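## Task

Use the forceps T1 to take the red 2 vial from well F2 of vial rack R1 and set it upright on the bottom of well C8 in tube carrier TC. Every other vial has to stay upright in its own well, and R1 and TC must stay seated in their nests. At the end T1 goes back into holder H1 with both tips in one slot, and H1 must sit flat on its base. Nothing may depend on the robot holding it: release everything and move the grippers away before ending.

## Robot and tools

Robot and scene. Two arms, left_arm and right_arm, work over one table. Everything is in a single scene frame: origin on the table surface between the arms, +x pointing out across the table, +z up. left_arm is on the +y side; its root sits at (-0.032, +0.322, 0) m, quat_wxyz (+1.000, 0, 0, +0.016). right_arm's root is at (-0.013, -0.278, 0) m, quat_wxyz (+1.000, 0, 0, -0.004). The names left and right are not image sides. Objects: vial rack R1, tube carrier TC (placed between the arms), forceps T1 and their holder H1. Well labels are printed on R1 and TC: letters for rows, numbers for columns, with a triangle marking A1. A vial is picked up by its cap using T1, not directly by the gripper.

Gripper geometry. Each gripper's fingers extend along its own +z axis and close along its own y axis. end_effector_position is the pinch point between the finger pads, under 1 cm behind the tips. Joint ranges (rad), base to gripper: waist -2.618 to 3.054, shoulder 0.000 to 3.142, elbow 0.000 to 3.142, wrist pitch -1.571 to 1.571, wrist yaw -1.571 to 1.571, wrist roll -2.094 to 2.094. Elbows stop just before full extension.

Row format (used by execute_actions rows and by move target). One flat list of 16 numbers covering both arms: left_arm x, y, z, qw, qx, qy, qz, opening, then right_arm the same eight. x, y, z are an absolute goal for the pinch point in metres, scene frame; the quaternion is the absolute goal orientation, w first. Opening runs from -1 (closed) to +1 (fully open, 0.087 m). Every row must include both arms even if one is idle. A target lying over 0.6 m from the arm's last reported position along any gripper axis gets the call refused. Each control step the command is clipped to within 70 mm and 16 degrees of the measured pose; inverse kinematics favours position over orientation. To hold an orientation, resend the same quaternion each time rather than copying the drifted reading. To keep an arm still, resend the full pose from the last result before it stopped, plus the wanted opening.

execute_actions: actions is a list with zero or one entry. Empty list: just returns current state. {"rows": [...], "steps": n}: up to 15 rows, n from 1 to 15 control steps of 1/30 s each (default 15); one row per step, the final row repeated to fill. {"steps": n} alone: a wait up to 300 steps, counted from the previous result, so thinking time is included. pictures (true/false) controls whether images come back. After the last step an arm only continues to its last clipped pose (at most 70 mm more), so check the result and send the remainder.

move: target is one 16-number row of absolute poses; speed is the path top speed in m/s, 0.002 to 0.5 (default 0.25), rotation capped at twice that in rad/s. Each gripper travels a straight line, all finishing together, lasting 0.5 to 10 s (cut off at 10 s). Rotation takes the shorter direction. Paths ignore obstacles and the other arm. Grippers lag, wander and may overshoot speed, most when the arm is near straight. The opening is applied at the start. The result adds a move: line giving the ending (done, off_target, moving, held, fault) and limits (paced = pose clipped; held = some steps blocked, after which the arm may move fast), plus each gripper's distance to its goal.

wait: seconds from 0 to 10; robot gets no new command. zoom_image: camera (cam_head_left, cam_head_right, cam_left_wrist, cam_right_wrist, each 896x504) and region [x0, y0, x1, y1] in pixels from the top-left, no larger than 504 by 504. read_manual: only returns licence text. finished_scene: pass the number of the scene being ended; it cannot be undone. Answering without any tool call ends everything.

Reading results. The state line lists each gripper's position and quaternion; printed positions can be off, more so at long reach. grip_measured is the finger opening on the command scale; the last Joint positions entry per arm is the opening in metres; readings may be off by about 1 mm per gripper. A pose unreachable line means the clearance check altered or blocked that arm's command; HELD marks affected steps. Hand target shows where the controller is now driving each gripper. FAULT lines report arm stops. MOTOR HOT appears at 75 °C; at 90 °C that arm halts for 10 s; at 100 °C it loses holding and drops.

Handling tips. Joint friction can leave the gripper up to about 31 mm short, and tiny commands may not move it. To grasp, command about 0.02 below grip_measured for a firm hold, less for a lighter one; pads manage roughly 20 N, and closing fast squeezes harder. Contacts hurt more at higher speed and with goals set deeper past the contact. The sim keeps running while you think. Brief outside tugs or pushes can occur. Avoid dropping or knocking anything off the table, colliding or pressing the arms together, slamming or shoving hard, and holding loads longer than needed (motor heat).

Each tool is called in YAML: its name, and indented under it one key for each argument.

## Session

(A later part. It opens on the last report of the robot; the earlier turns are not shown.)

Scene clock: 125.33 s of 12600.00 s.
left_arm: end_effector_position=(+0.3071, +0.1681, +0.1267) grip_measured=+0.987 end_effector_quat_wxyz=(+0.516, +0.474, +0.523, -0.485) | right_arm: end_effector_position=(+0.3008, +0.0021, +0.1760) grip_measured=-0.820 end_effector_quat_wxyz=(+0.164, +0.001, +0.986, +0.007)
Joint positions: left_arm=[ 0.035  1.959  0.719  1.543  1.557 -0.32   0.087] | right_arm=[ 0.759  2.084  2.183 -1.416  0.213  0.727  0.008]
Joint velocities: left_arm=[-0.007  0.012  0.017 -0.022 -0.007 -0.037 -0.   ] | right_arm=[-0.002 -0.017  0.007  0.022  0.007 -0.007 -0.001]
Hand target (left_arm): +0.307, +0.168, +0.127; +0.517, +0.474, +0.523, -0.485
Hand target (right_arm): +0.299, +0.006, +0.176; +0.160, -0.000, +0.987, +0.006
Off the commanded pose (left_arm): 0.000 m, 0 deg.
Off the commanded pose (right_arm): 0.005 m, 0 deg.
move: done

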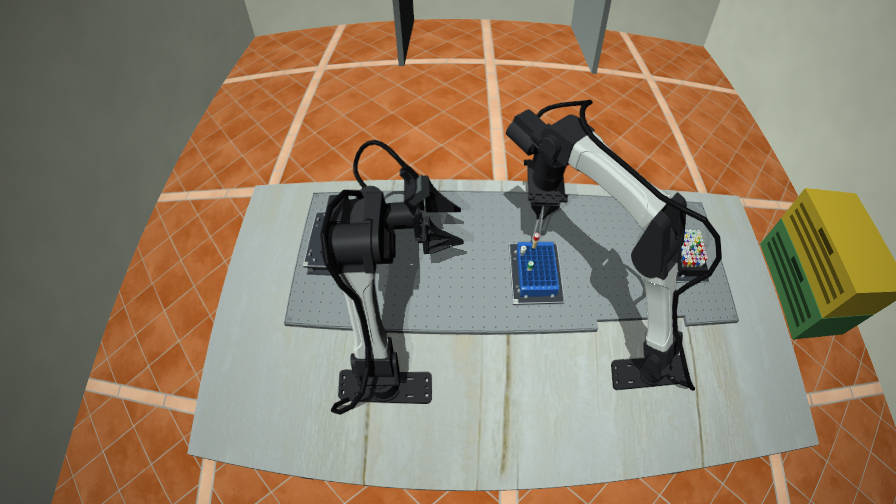

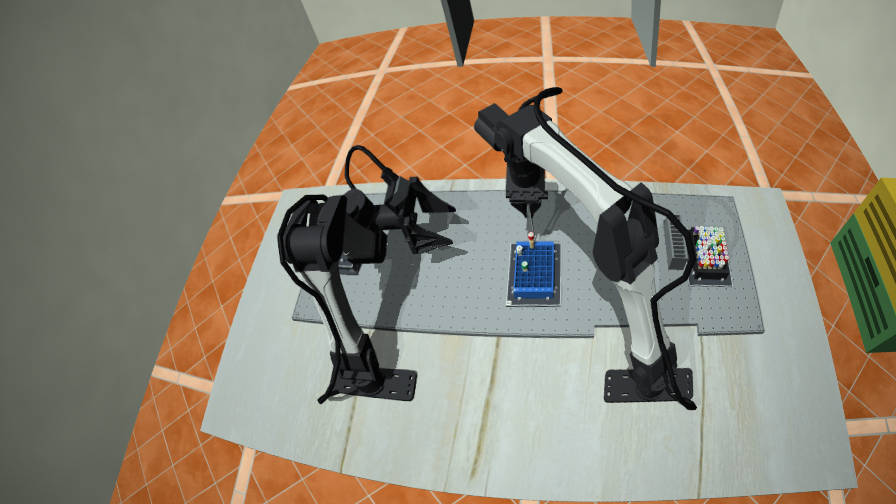

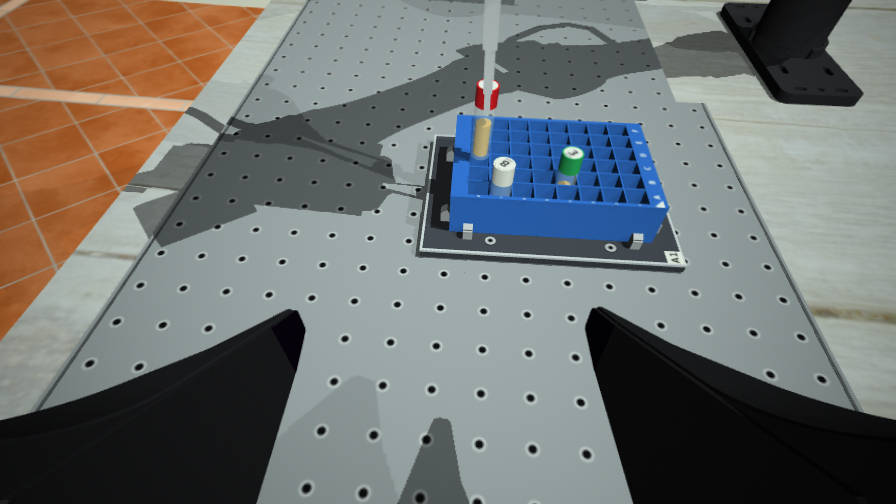

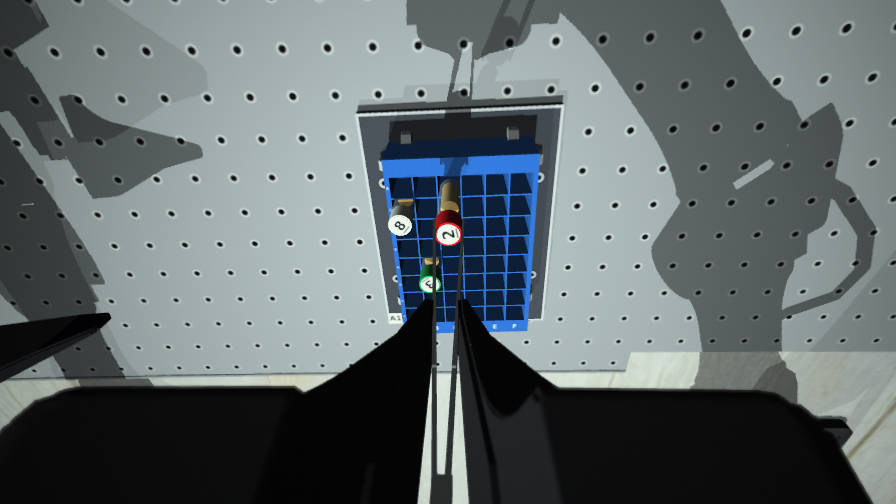

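move:
  target: [0.3073,0.1681,0.1267,0.517,0.474,0.523,-0.485,1,0.298,0.007,0.168,0.158,0,0.987,0.005,-0.825]
  speed: 0.006

zoom_image:
  camera: "cam_left_wrist"
  region: [420, 60, 580, 210]

zoom_image:
  camera: "cam_right_wrist"
  region: [370, 140, 530, 260]

Scene clock: 128.00 s of 12600.00 s.
left_arm: end_effector_position=(+0.3071, +0.1681, +0.1267) grip_measured=+0.987 end_effector_quat_wxyz=(+0.516, +0.474, +0.523, -0.485) | right_arm: end_effector_position=(+0.3003, +0.0018, +0.1759) grip_measured=-0.820 end_effector_quat_wxyz=(+0.163, +0.003, +0.987, +0.006)
Joint positions: left_arm=[ 0.035  1.959  0.719  1.543  1.557 -0.32   0.087] | right_arm=[ 0.759  2.084  2.183 -1.419  0.213  0.73   0.008]
Joint velocities: left_arm=[-0.007 -0.012 -0.017 -0.051  0.051  0.022  0.   ] | right_arm=[-0.012  0.012  0.002 -0.066  0.007  0.066 -0.001]
Hand target (left_arm): +0.307, +0.168, +0.127; +0.517, +0.474, +0.523, -0.485
Hand target (right_arm): +0.298, +0.007, +0.168; +0.158, -0.000, +0.987, +0.005
Off the commanded pose (left_arm): 0.000 m, 0 deg.
Off the commanded pose (right_arm): 0.010 m, 1 deg.
move: done

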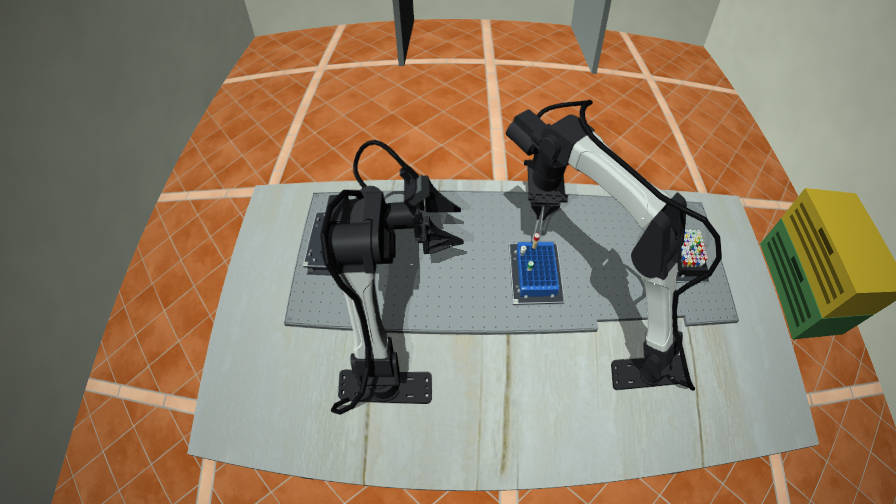

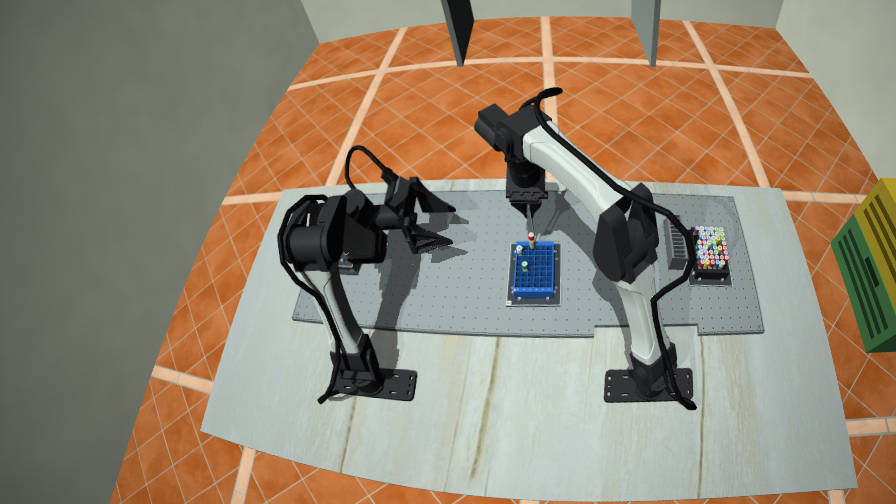

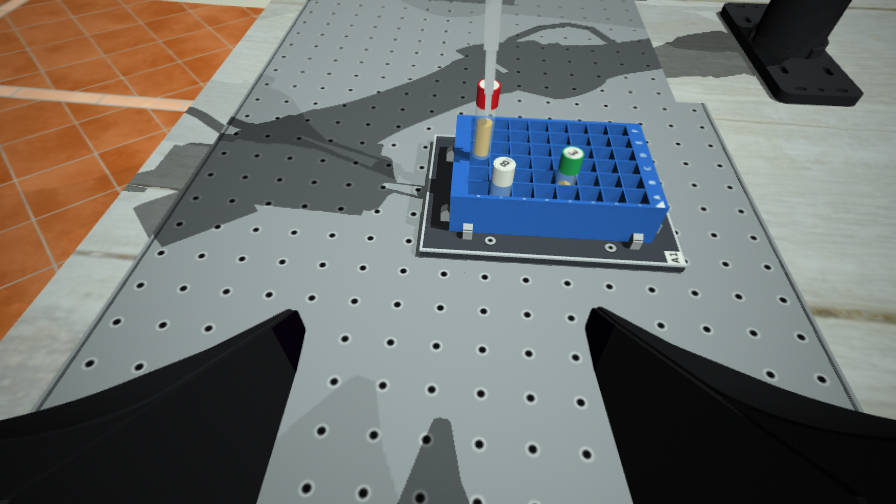

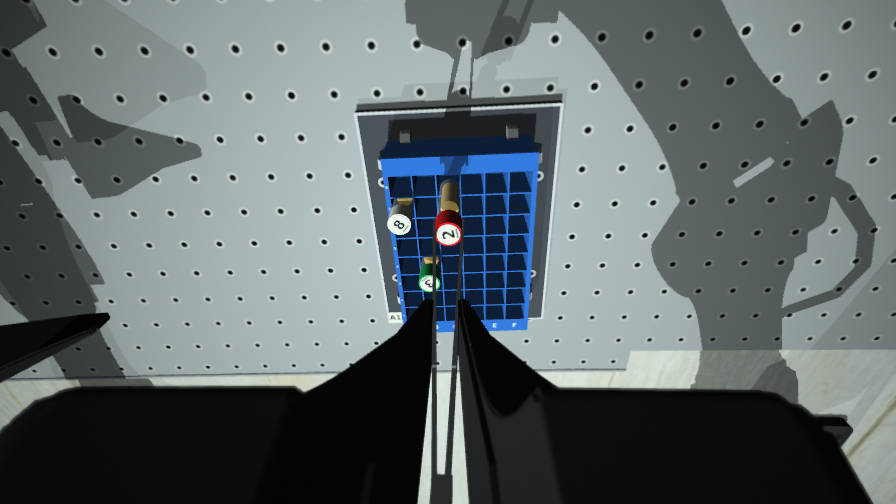

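Region (420, 60, 580, 210) of cam_left_wrist's 896x504 image, scaled by 3.150, with more detail than that image has; it fills the top 472 rows of this view, and the rest is white.

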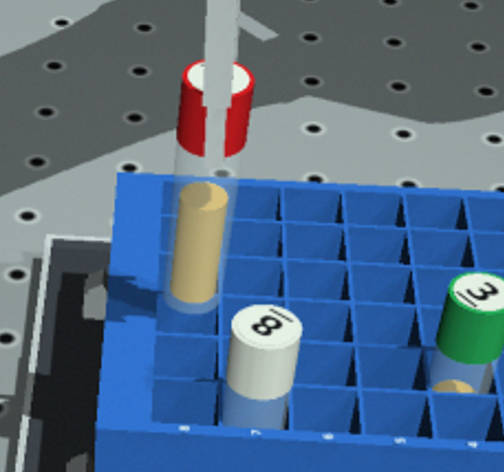

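Region (370, 140, 530, 260) of cam_right_wrist's 896x504 image, scaled by 3.150, with more detail than that image has; it fills the top 378 rows of this view, and the rest is white.

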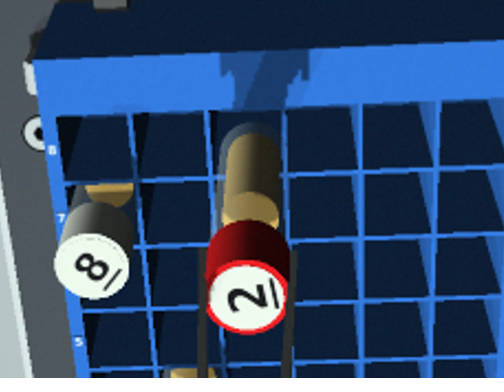

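move:
  target: [0.3073,0.1681,0.1267,0.517,0.474,0.523,-0.485,1,0.2975,0.0075,0.160,0.158,0,0.987,0.006,-0.825]
  speed: 0.006

zoom_image:
  camera: "cam_left_wrist"
  region: [420, 60, 580, 210]

zoom_image:
  camera: "cam_right_wrist"
  region: [370, 140, 530, 260]

Scene clock: 131.93 s of 12600.00 s.
left_arm: end_effector_position=(+0.3071, +0.1681, +0.1267) grip_measured=+0.987 end_effector_quat_wxyz=(+0.516, +0.474, +0.523, -0.485) | right_arm: end_effector_position=(+0.3016, +0.0031, +0.1637) grip_measured=-0.820 end_effector_quat_wxyz=(+0.160, +0.003, +0.987, +0.003)
Joint positions: left_arm=[ 0.035  1.959  0.719  1.543  1.557 -0.32   0.087] | right_arm=[ 0.759  2.084  2.133 -1.377  0.213  0.732  0.008]
Joint velocities: left_arm=[-0.002 -0.007 -0.007  0.007  0.051  0.007 -0.   ] | right_arm=[ 0.012  0.012  0.017 -0.081 -0.037  0.022 -0.   ]
Hand target (left_arm): +0.307, +0.168, +0.127; +0.517, +0.474, +0.523, -0.485
Hand target (right_arm): +0.298, +0.008, +0.160; +0.158, -0.000, +0.987, +0.006
Off the commanded pose (left_arm): 0.000 m, 0 deg.
Off the commanded pose (right_arm): 0.007 m, 0 deg.
move: done

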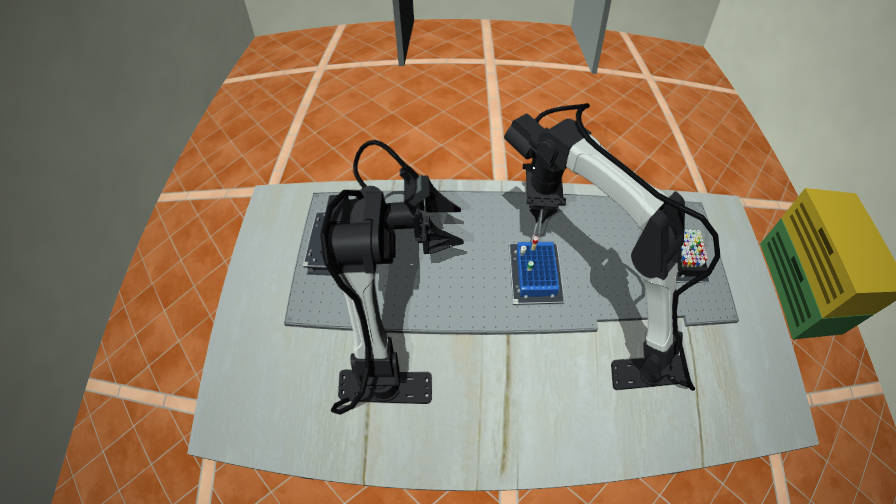

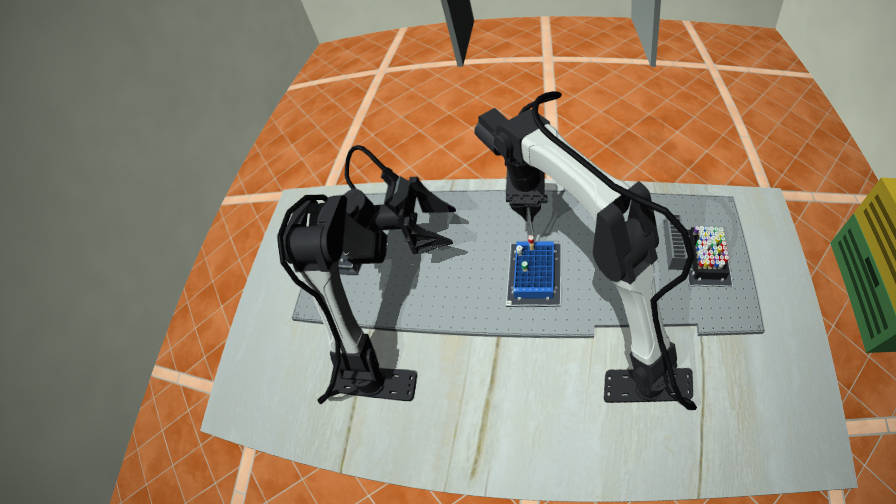

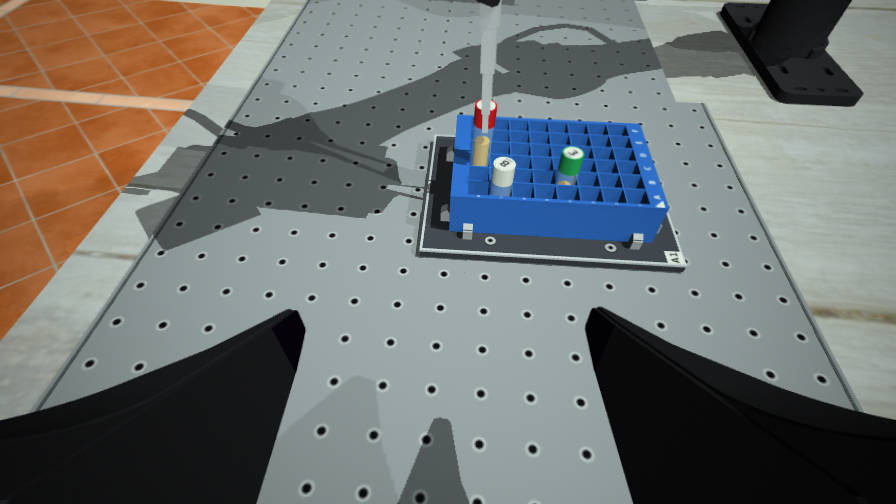

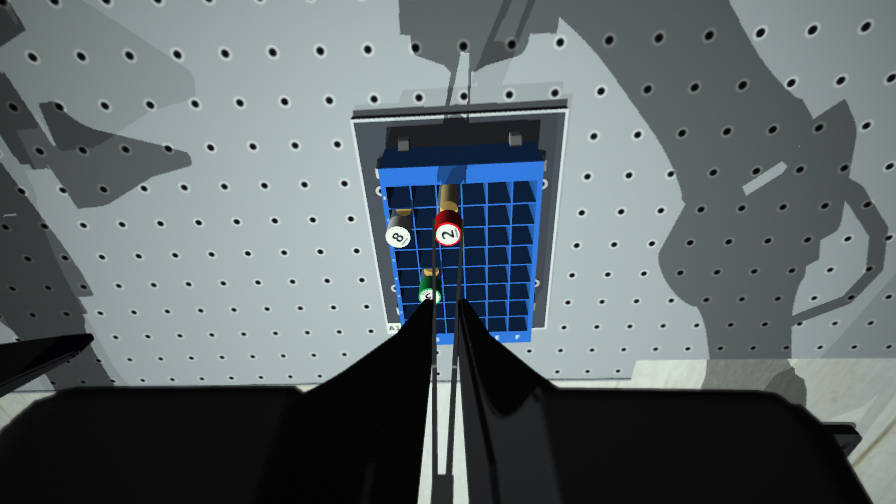

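Region (420, 60, 580, 210) of cam_left_wrist's 896x504 image, scaled by 3.150, with more detail than that image has; it fills the top 472 rows of this view, and the rest is white.

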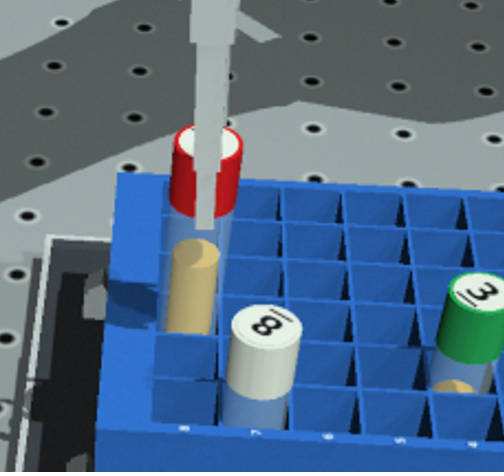

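Region (370, 140, 530, 260) of cam_right_wrist's 896x504 image, scaled by 3.150, with more detail than that image has; it fills the top 378 rows of this view, and the rest is white.

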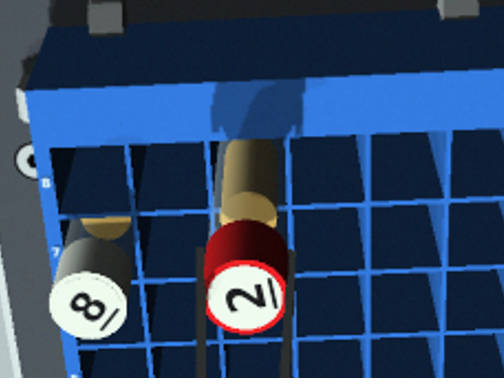

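In. About 16 mm more.

move:
  target: [0.3073,0.1681,0.1267,0.517,0.474,0.523,-0.485,1,0.302,0.004,0.149,0.160,0,0.987,0.004,-0.825]
  speed: 0.008

zoom_image:
  camera: "cam_left_wrist"
  region: [420, 60, 580, 210]

Scene clock: 134.93 s of 12600.00 s.
left_arm: end_effector_position=(+0.3071, +0.1681, +0.1267) grip_measured=+0.987 end_effector_quat_wxyz=(+0.516, +0.474, +0.523, -0.485) | right_arm: end_effector_position=(+0.3028, +0.0042, +0.1485) grip_measured=-0.820 end_effector_quat_wxyz=(+0.156, +0.003, +0.988, +0.000)
Joint positions: left_arm=[ 0.035  1.959  0.719  1.543  1.557 -0.32   0.087] | right_arm=[ 0.759  2.084  2.072 -1.325  0.213  0.732  0.008]
Joint velocities: left_arm=[-0.002 -0.007 -0.017 -0.007  0.007 -0.095  0.   ] | right_arm=[-0.017 -0.007 -0.012  0.022  0.051  0.037 -0.001]
Hand target (left_arm): +0.307, +0.168, +0.127; +0.517, +0.474, +0.523, -0.485
Hand target (right_arm): +0.302, +0.004, +0.149; +0.160, +0.000, +0.987, +0.004
Off the commanded pose (left_arm): 0.000 m, 0 deg.
Off the commanded pose (right_arm): 0.001 m, 1 deg.
move: done

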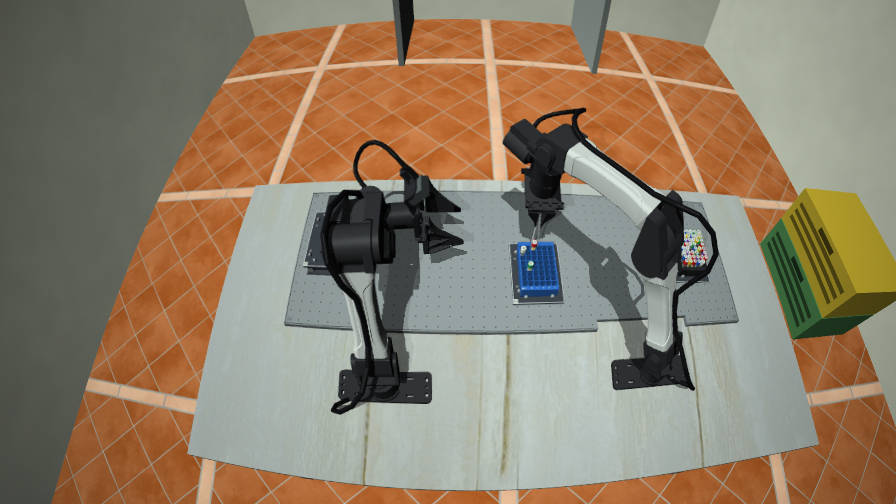

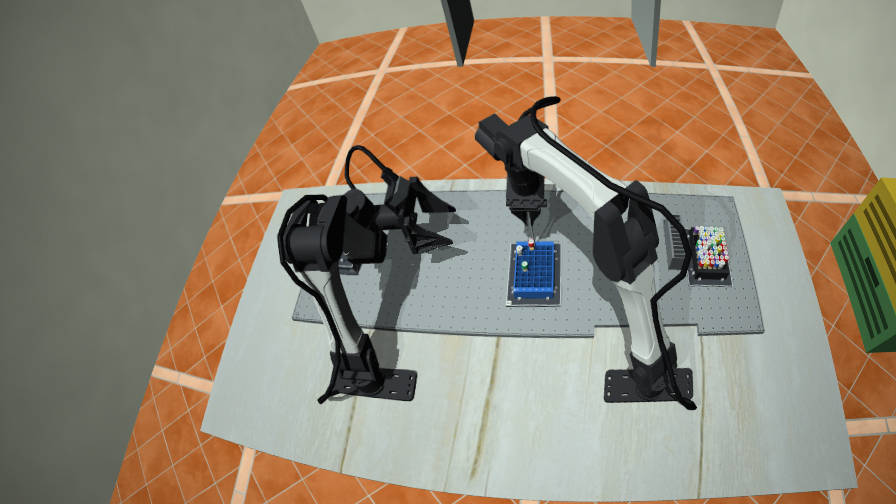

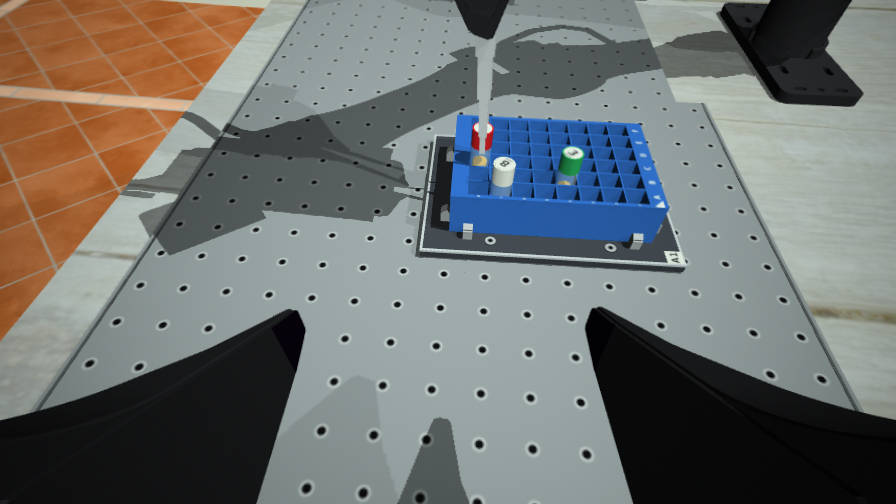

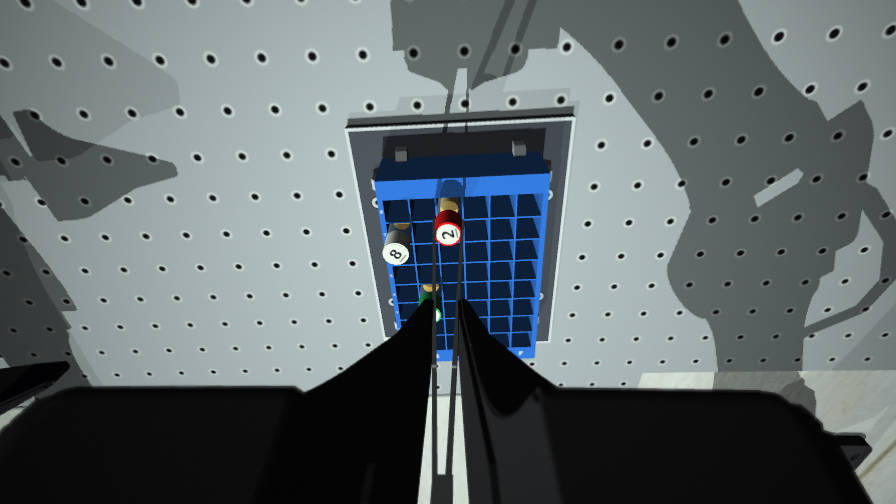

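Region (420, 60, 580, 210) of cam_left_wrist's 896x504 image, scaled by 3.150, with more detail than that image has; it fills the top 472 rows of this view, and the rest is white.

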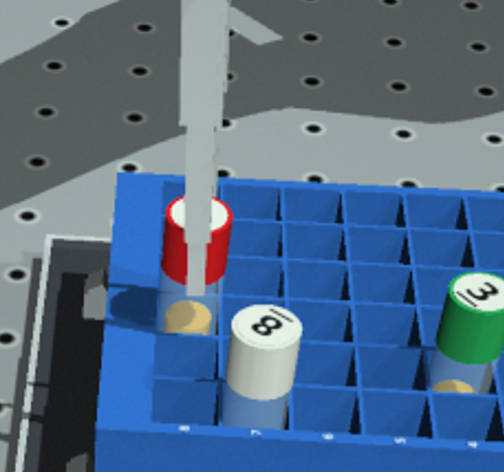

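move:
  target: [0.3073,0.1681,0.1267,0.517,0.474,0.523,-0.485,1,0.302,0.004,0.145,0.160,0,0.987,0.004,-0.825]
  speed: 0.008

move:
  target: [0.3073,0.1681,0.1267,0.517,0.474,0.523,-0.485,1,0.302,0.004,0.145,0.160,0,0.987,0.004,-0.76]
  speed: 0.008

move:
  target: [0.3073,0.1681,0.1267,0.517,0.474,0.523,-0.485,1,0.302,0.004,0.185,0.160,0,0.987,0.004,-0.76]
  speed: 0.04

move:
  target: [0.3131,-0.117,0.15,0.563,0.402,0.462,-0.556,1,0.316,-0.362,0.175,0.174,0,0.985,0,-0.80]
  speed: 0.15

Scene clock: 137.47 s of 12600.00 s.
left_arm: end_effector_position=(+0.3071, +0.1681, +0.1267) grip_measured=+0.987 end_effector_quat_wxyz=(+0.516, +0.474, +0.523, -0.485) | right_arm: end_effector_position=(+0.3031, +0.0045, +0.1434) grip_measured=-0.820 end_effector_quat_wxyz=(+0.155, +0.002, +0.988, -0.001)
Joint positions: left_arm=[ 0.035  1.959  0.719  1.543  1.557 -0.32   0.087] | right_arm=[ 0.759  2.084  2.051 -1.307  0.213  0.732  0.008]
Joint velocities: left_arm=[-0.012 -0.012 -0.012  0.037  0.037 -0.022 -0.001] | right_arm=[-0.012 -0.007 -0.007 -0.022  0.007 -0.081  0.   ]
Hand target (left_arm): +0.307, +0.168, +0.127; +0.517, +0.474, +0.523, -0.485
Hand target (right_arm): +0.302, +0.004, +0.145; +0.160, +0.000, +0.987, +0.004
Off the commanded pose (left_arm): 0.000 m, 0 deg.
Off the commanded pose (right_arm): 0.002 m, 1 deg.
move: done

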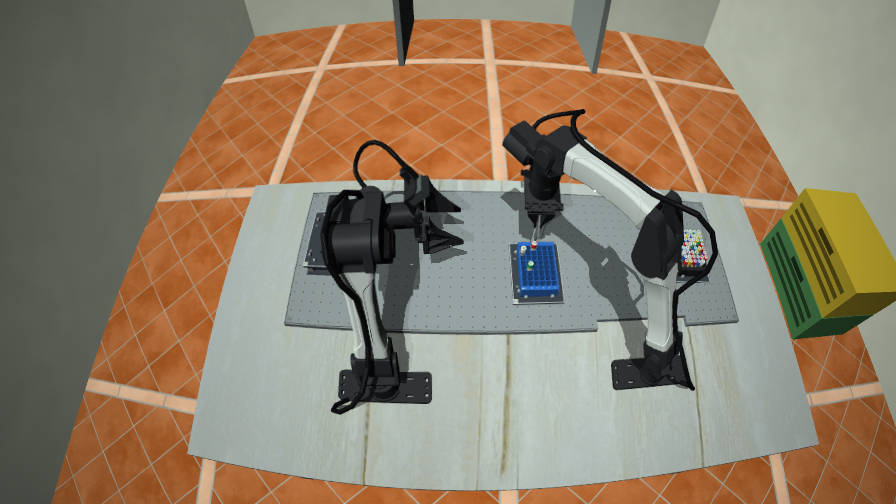

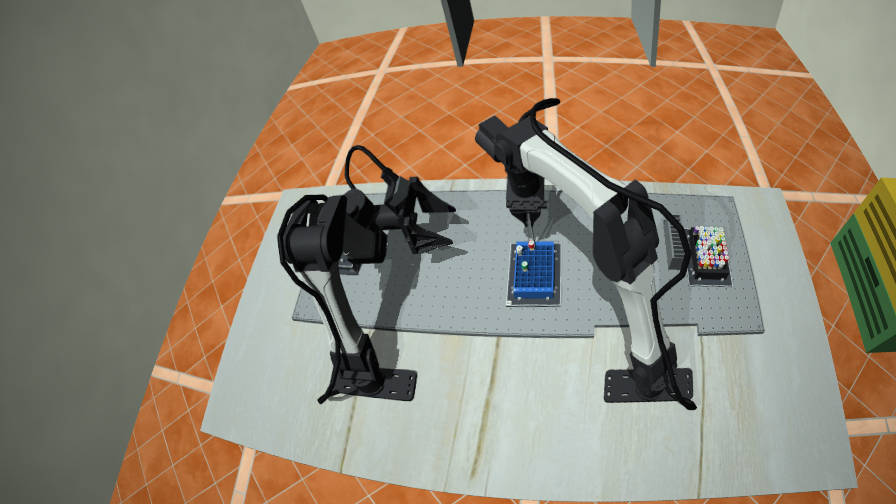

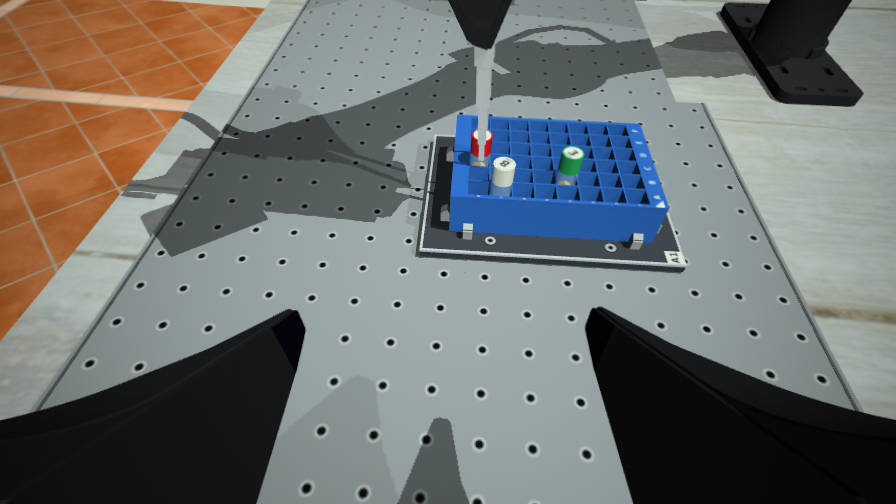

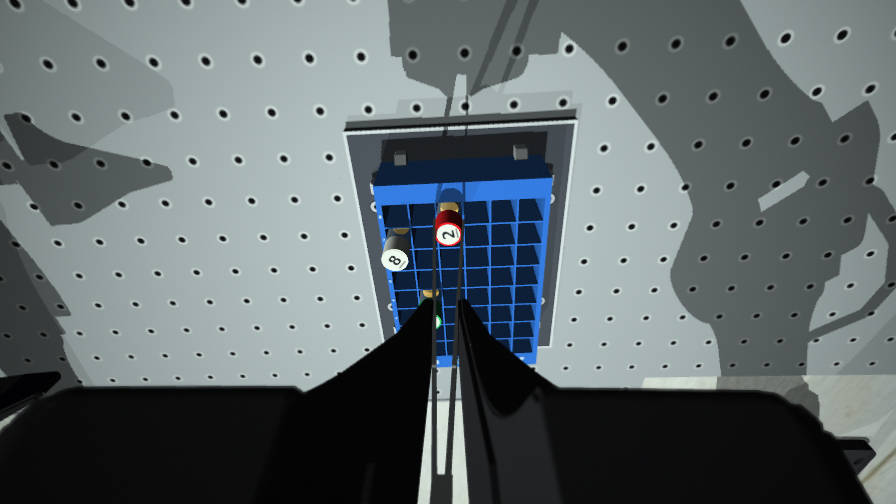

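Scene clock: 138.57 s of 12600.00 s.
left_arm: end_effector_position=(+0.3071, +0.1681, +0.1267) grip_measured=+0.987 end_effector_quat_wxyz=(+0.516, +0.474, +0.523, -0.485) | right_arm: end_effector_position=(+0.3031, +0.0045, +0.1434) grip_measured=-0.760 end_effector_quat_wxyz=(+0.155, +0.002, +0.988, -0.001)
Joint positions: left_arm=[ 0.035  1.959  0.719  1.543  1.557 -0.32   0.087] | right_arm=[ 0.759  2.084  2.051 -1.307  0.213  0.732  0.01 ]
Joint velocities: left_arm=[-0.017  0.007 -0.017 -0.007 -0.022  0.037  0.   ] | right_arm=[ 0.007  0.002 -0.007 -0.022 -0.037  0.007 -0.001]
Hand target (left_arm): +0.307, +0.168, +0.127; +0.517, +0.474, +0.523, -0.485
Hand target (right_arm): +0.302, +0.004, +0.145; +0.160, +0.000, +0.987, +0.004
Off the commanded pose (left_arm): 0.000 m, 0 deg.
Off the commanded pose (right_arm): 0.002 m, 1 deg.
move: done

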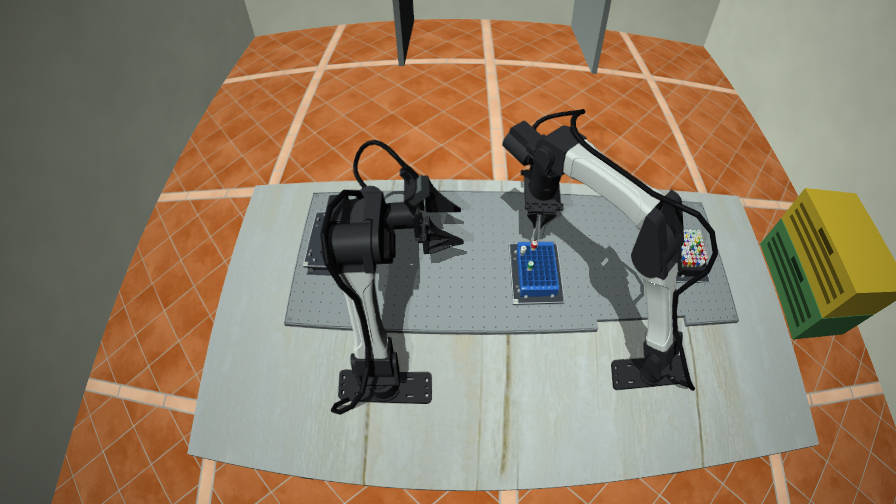

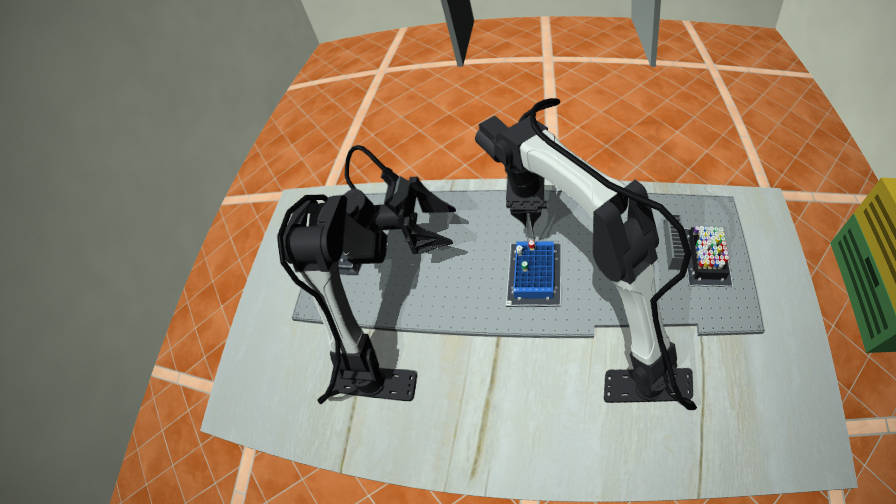

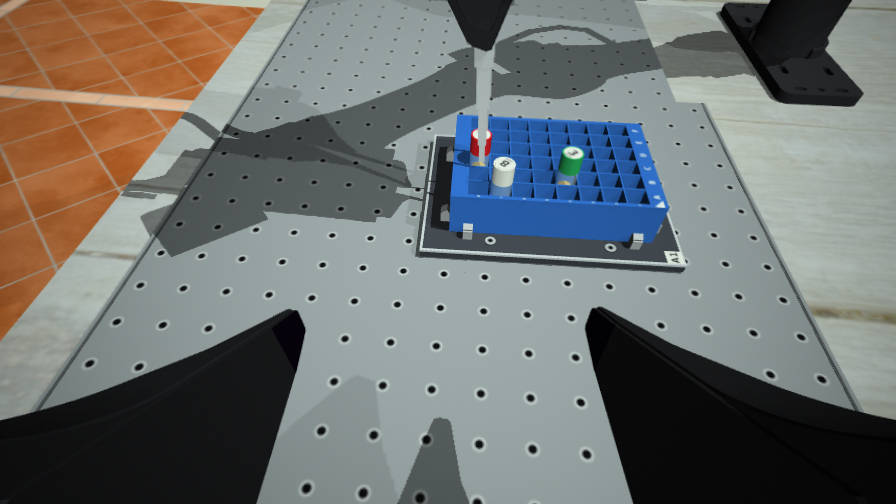

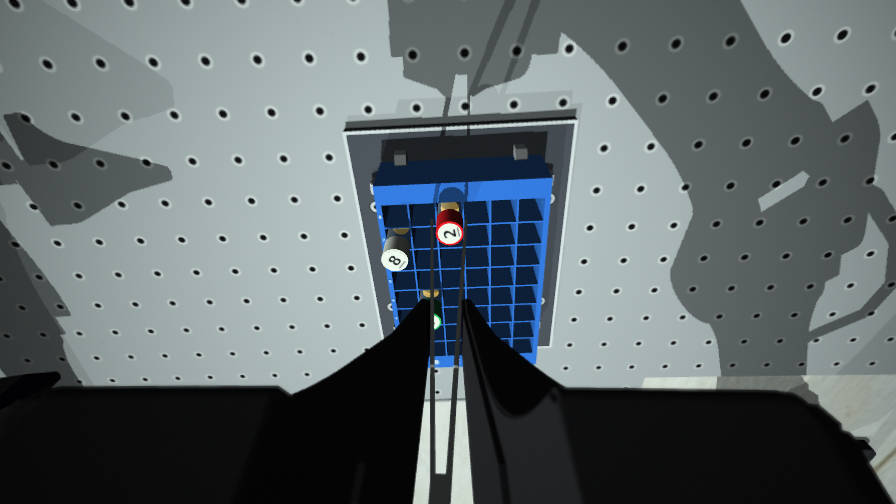

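Scene clock: 140.07 s of 12600.00 s.
left_arm: end_effector_position=(+0.3071, +0.1681, +0.1267) grip_measured=+0.987 end_effector_quat_wxyz=(+0.516, +0.474, +0.523, -0.485) | right_arm: end_effector_position=(+0.3011, +0.0025, +0.1844) grip_measured=-0.760 end_effector_quat_wxyz=(+0.162, +0.003, +0.987, +0.006)
Joint positions: left_arm=[ 0.035  1.959  0.719  1.543  1.557 -0.32   0.087] | right_arm=[ 0.759  2.11   2.259 -1.47   0.213  0.732  0.01 ]
Joint velocities: left_arm=[ 0.002 -0.007 -0.012  0.007  0.007  0.022 -0.001] | right_arm=[ 0.002 -0.002 -0.007 -0.066 -0.007 -0.007 -0.   ]
Hand target (left_arm): +0.307, +0.168, +0.127; +0.517, +0.474, +0.523, -0.485
Hand target (right_arm): +0.302, +0.004, +0.185; +0.160, +0.000, +0.987, +0.004
Off the commanded pose (left_arm): 0.000 m, 0 deg.
Off the commanded pose (right_arm): 0.002 m, 1 deg.
move: done

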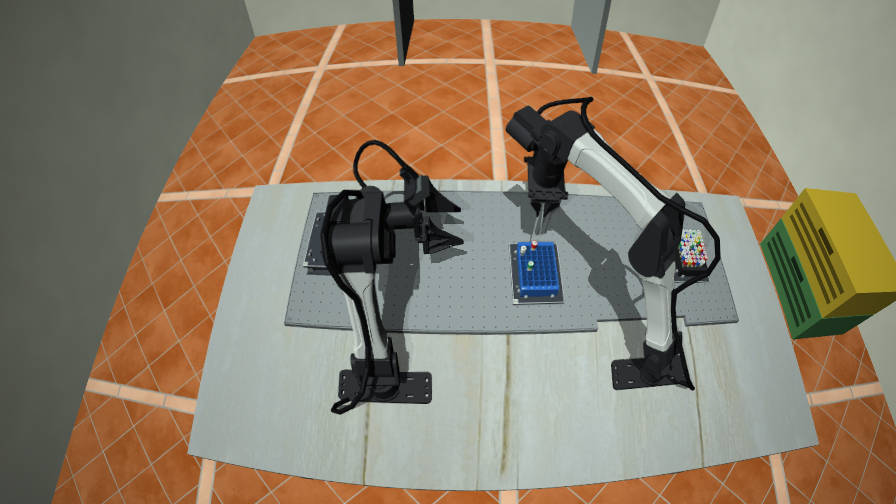

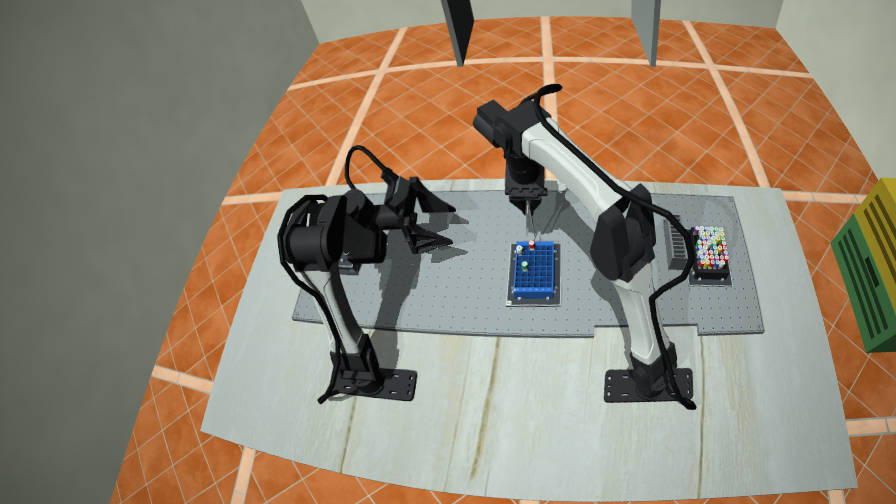

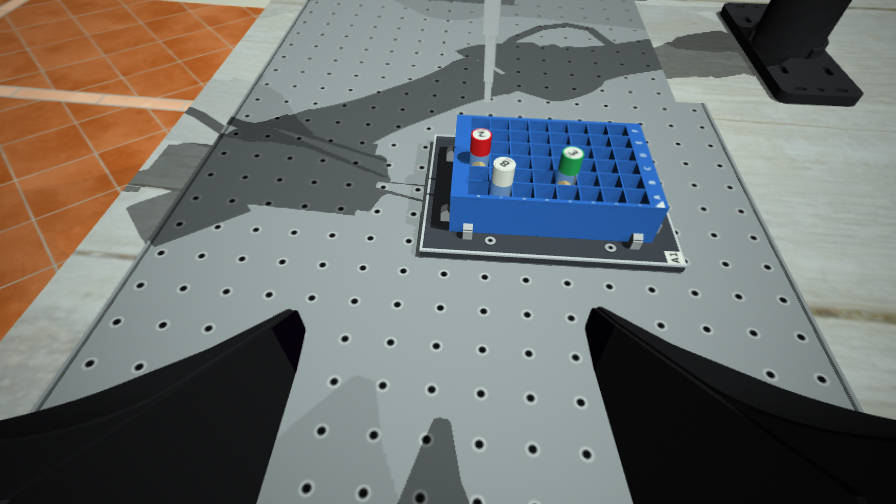

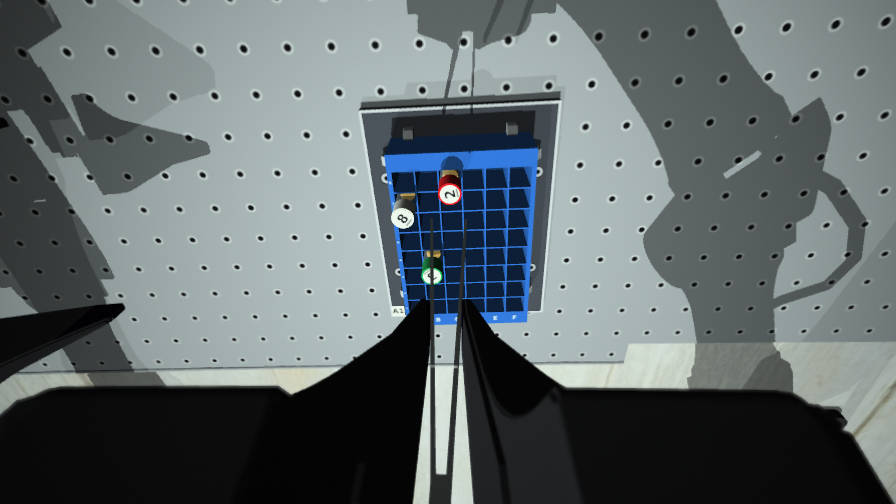

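Scene clock: 143.03 s of 12600.00 s.
left_arm: end_effector_position=(+0.3075, -0.1118, +0.1438) grip_measured=+0.987 end_effector_quat_wxyz=(+0.557, +0.403, +0.469, -0.555) | right_arm: end_effector_position=(+0.3104, -0.3628, +0.1692) grip_measured=-0.799 end_effector_quat_wxyz=(+0.155, +0.002, +0.988, -0.014)
Joint positions: left_arm=[-0.688  2.267  1.124  1.489  0.806 -0.329  0.087] | right_arm=[-0.245  1.68   1.613 -1.196 -0.048 -0.242  0.009]
Joint velocities: left_arm=[-0.012 -0.002 -0.022 -0.066 -0.007  0.022  0.   ] | right_arm=[-0.012 -0.012 -0.012  0.022 -0.11  -0.051 -0.001]
Hand target (left_arm): +0.312, -0.117, +0.151; +0.563, +0.400, +0.463, -0.556
Hand target (right_arm): +0.320, -0.366, +0.175; +0.171, -0.001, +0.985, -0.013
Off the commanded pose (left_arm): 0.010 m, 1 deg.
Off the commanded pose (right_arm): 0.008 m, 3 deg.
move: off_target (right_arm)

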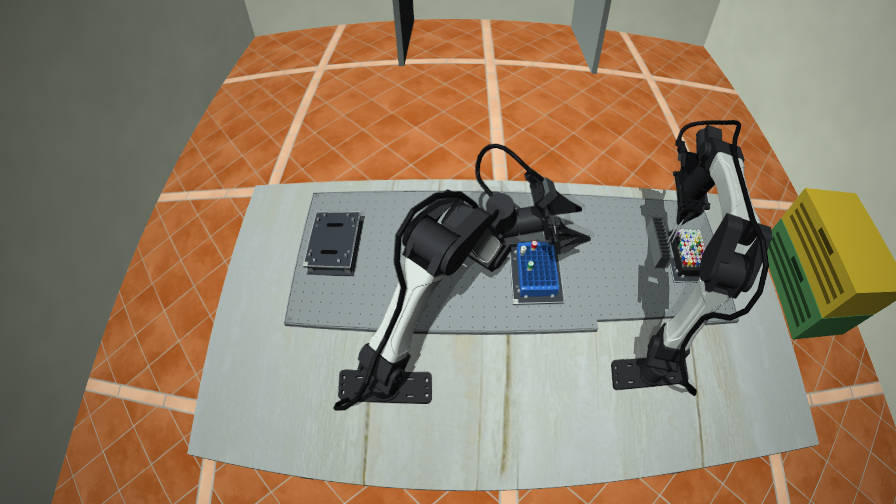

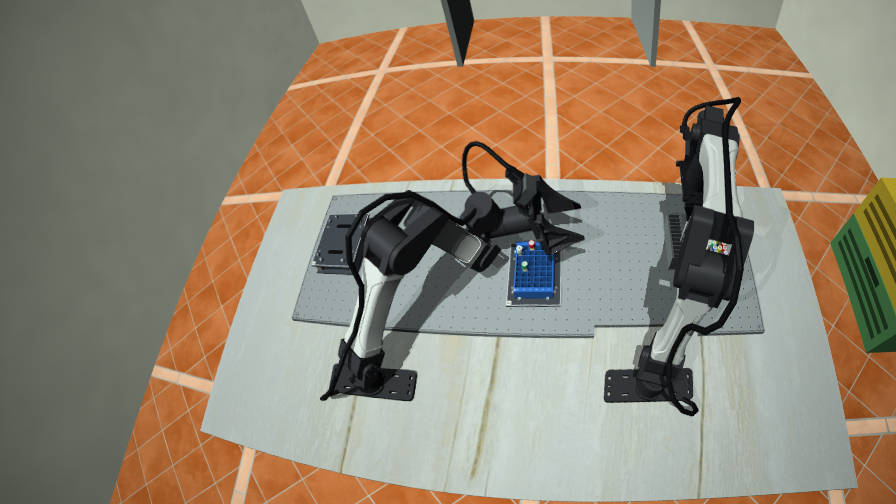

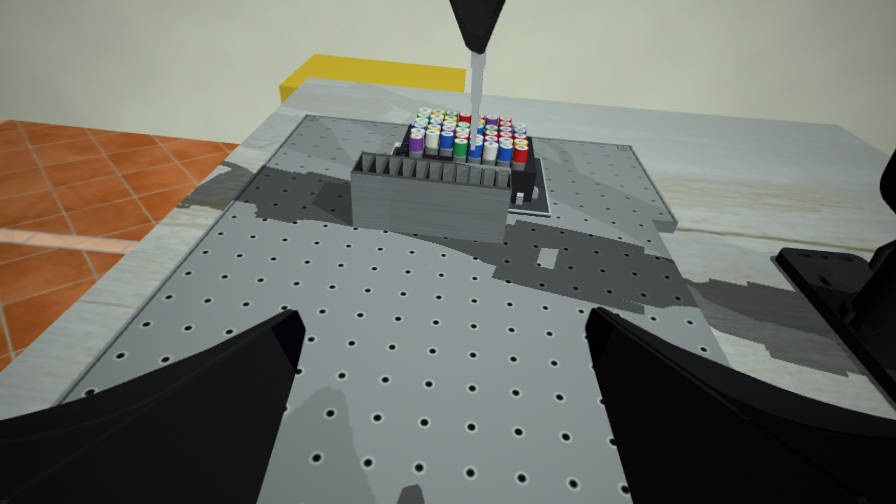

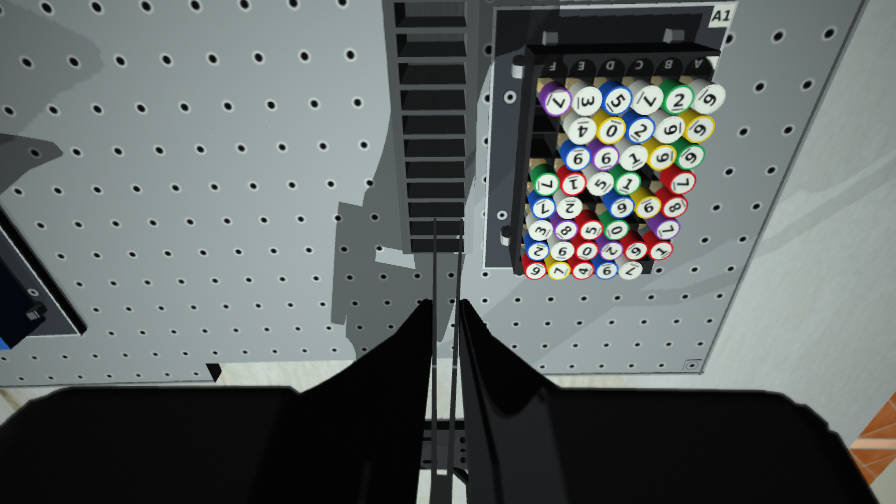

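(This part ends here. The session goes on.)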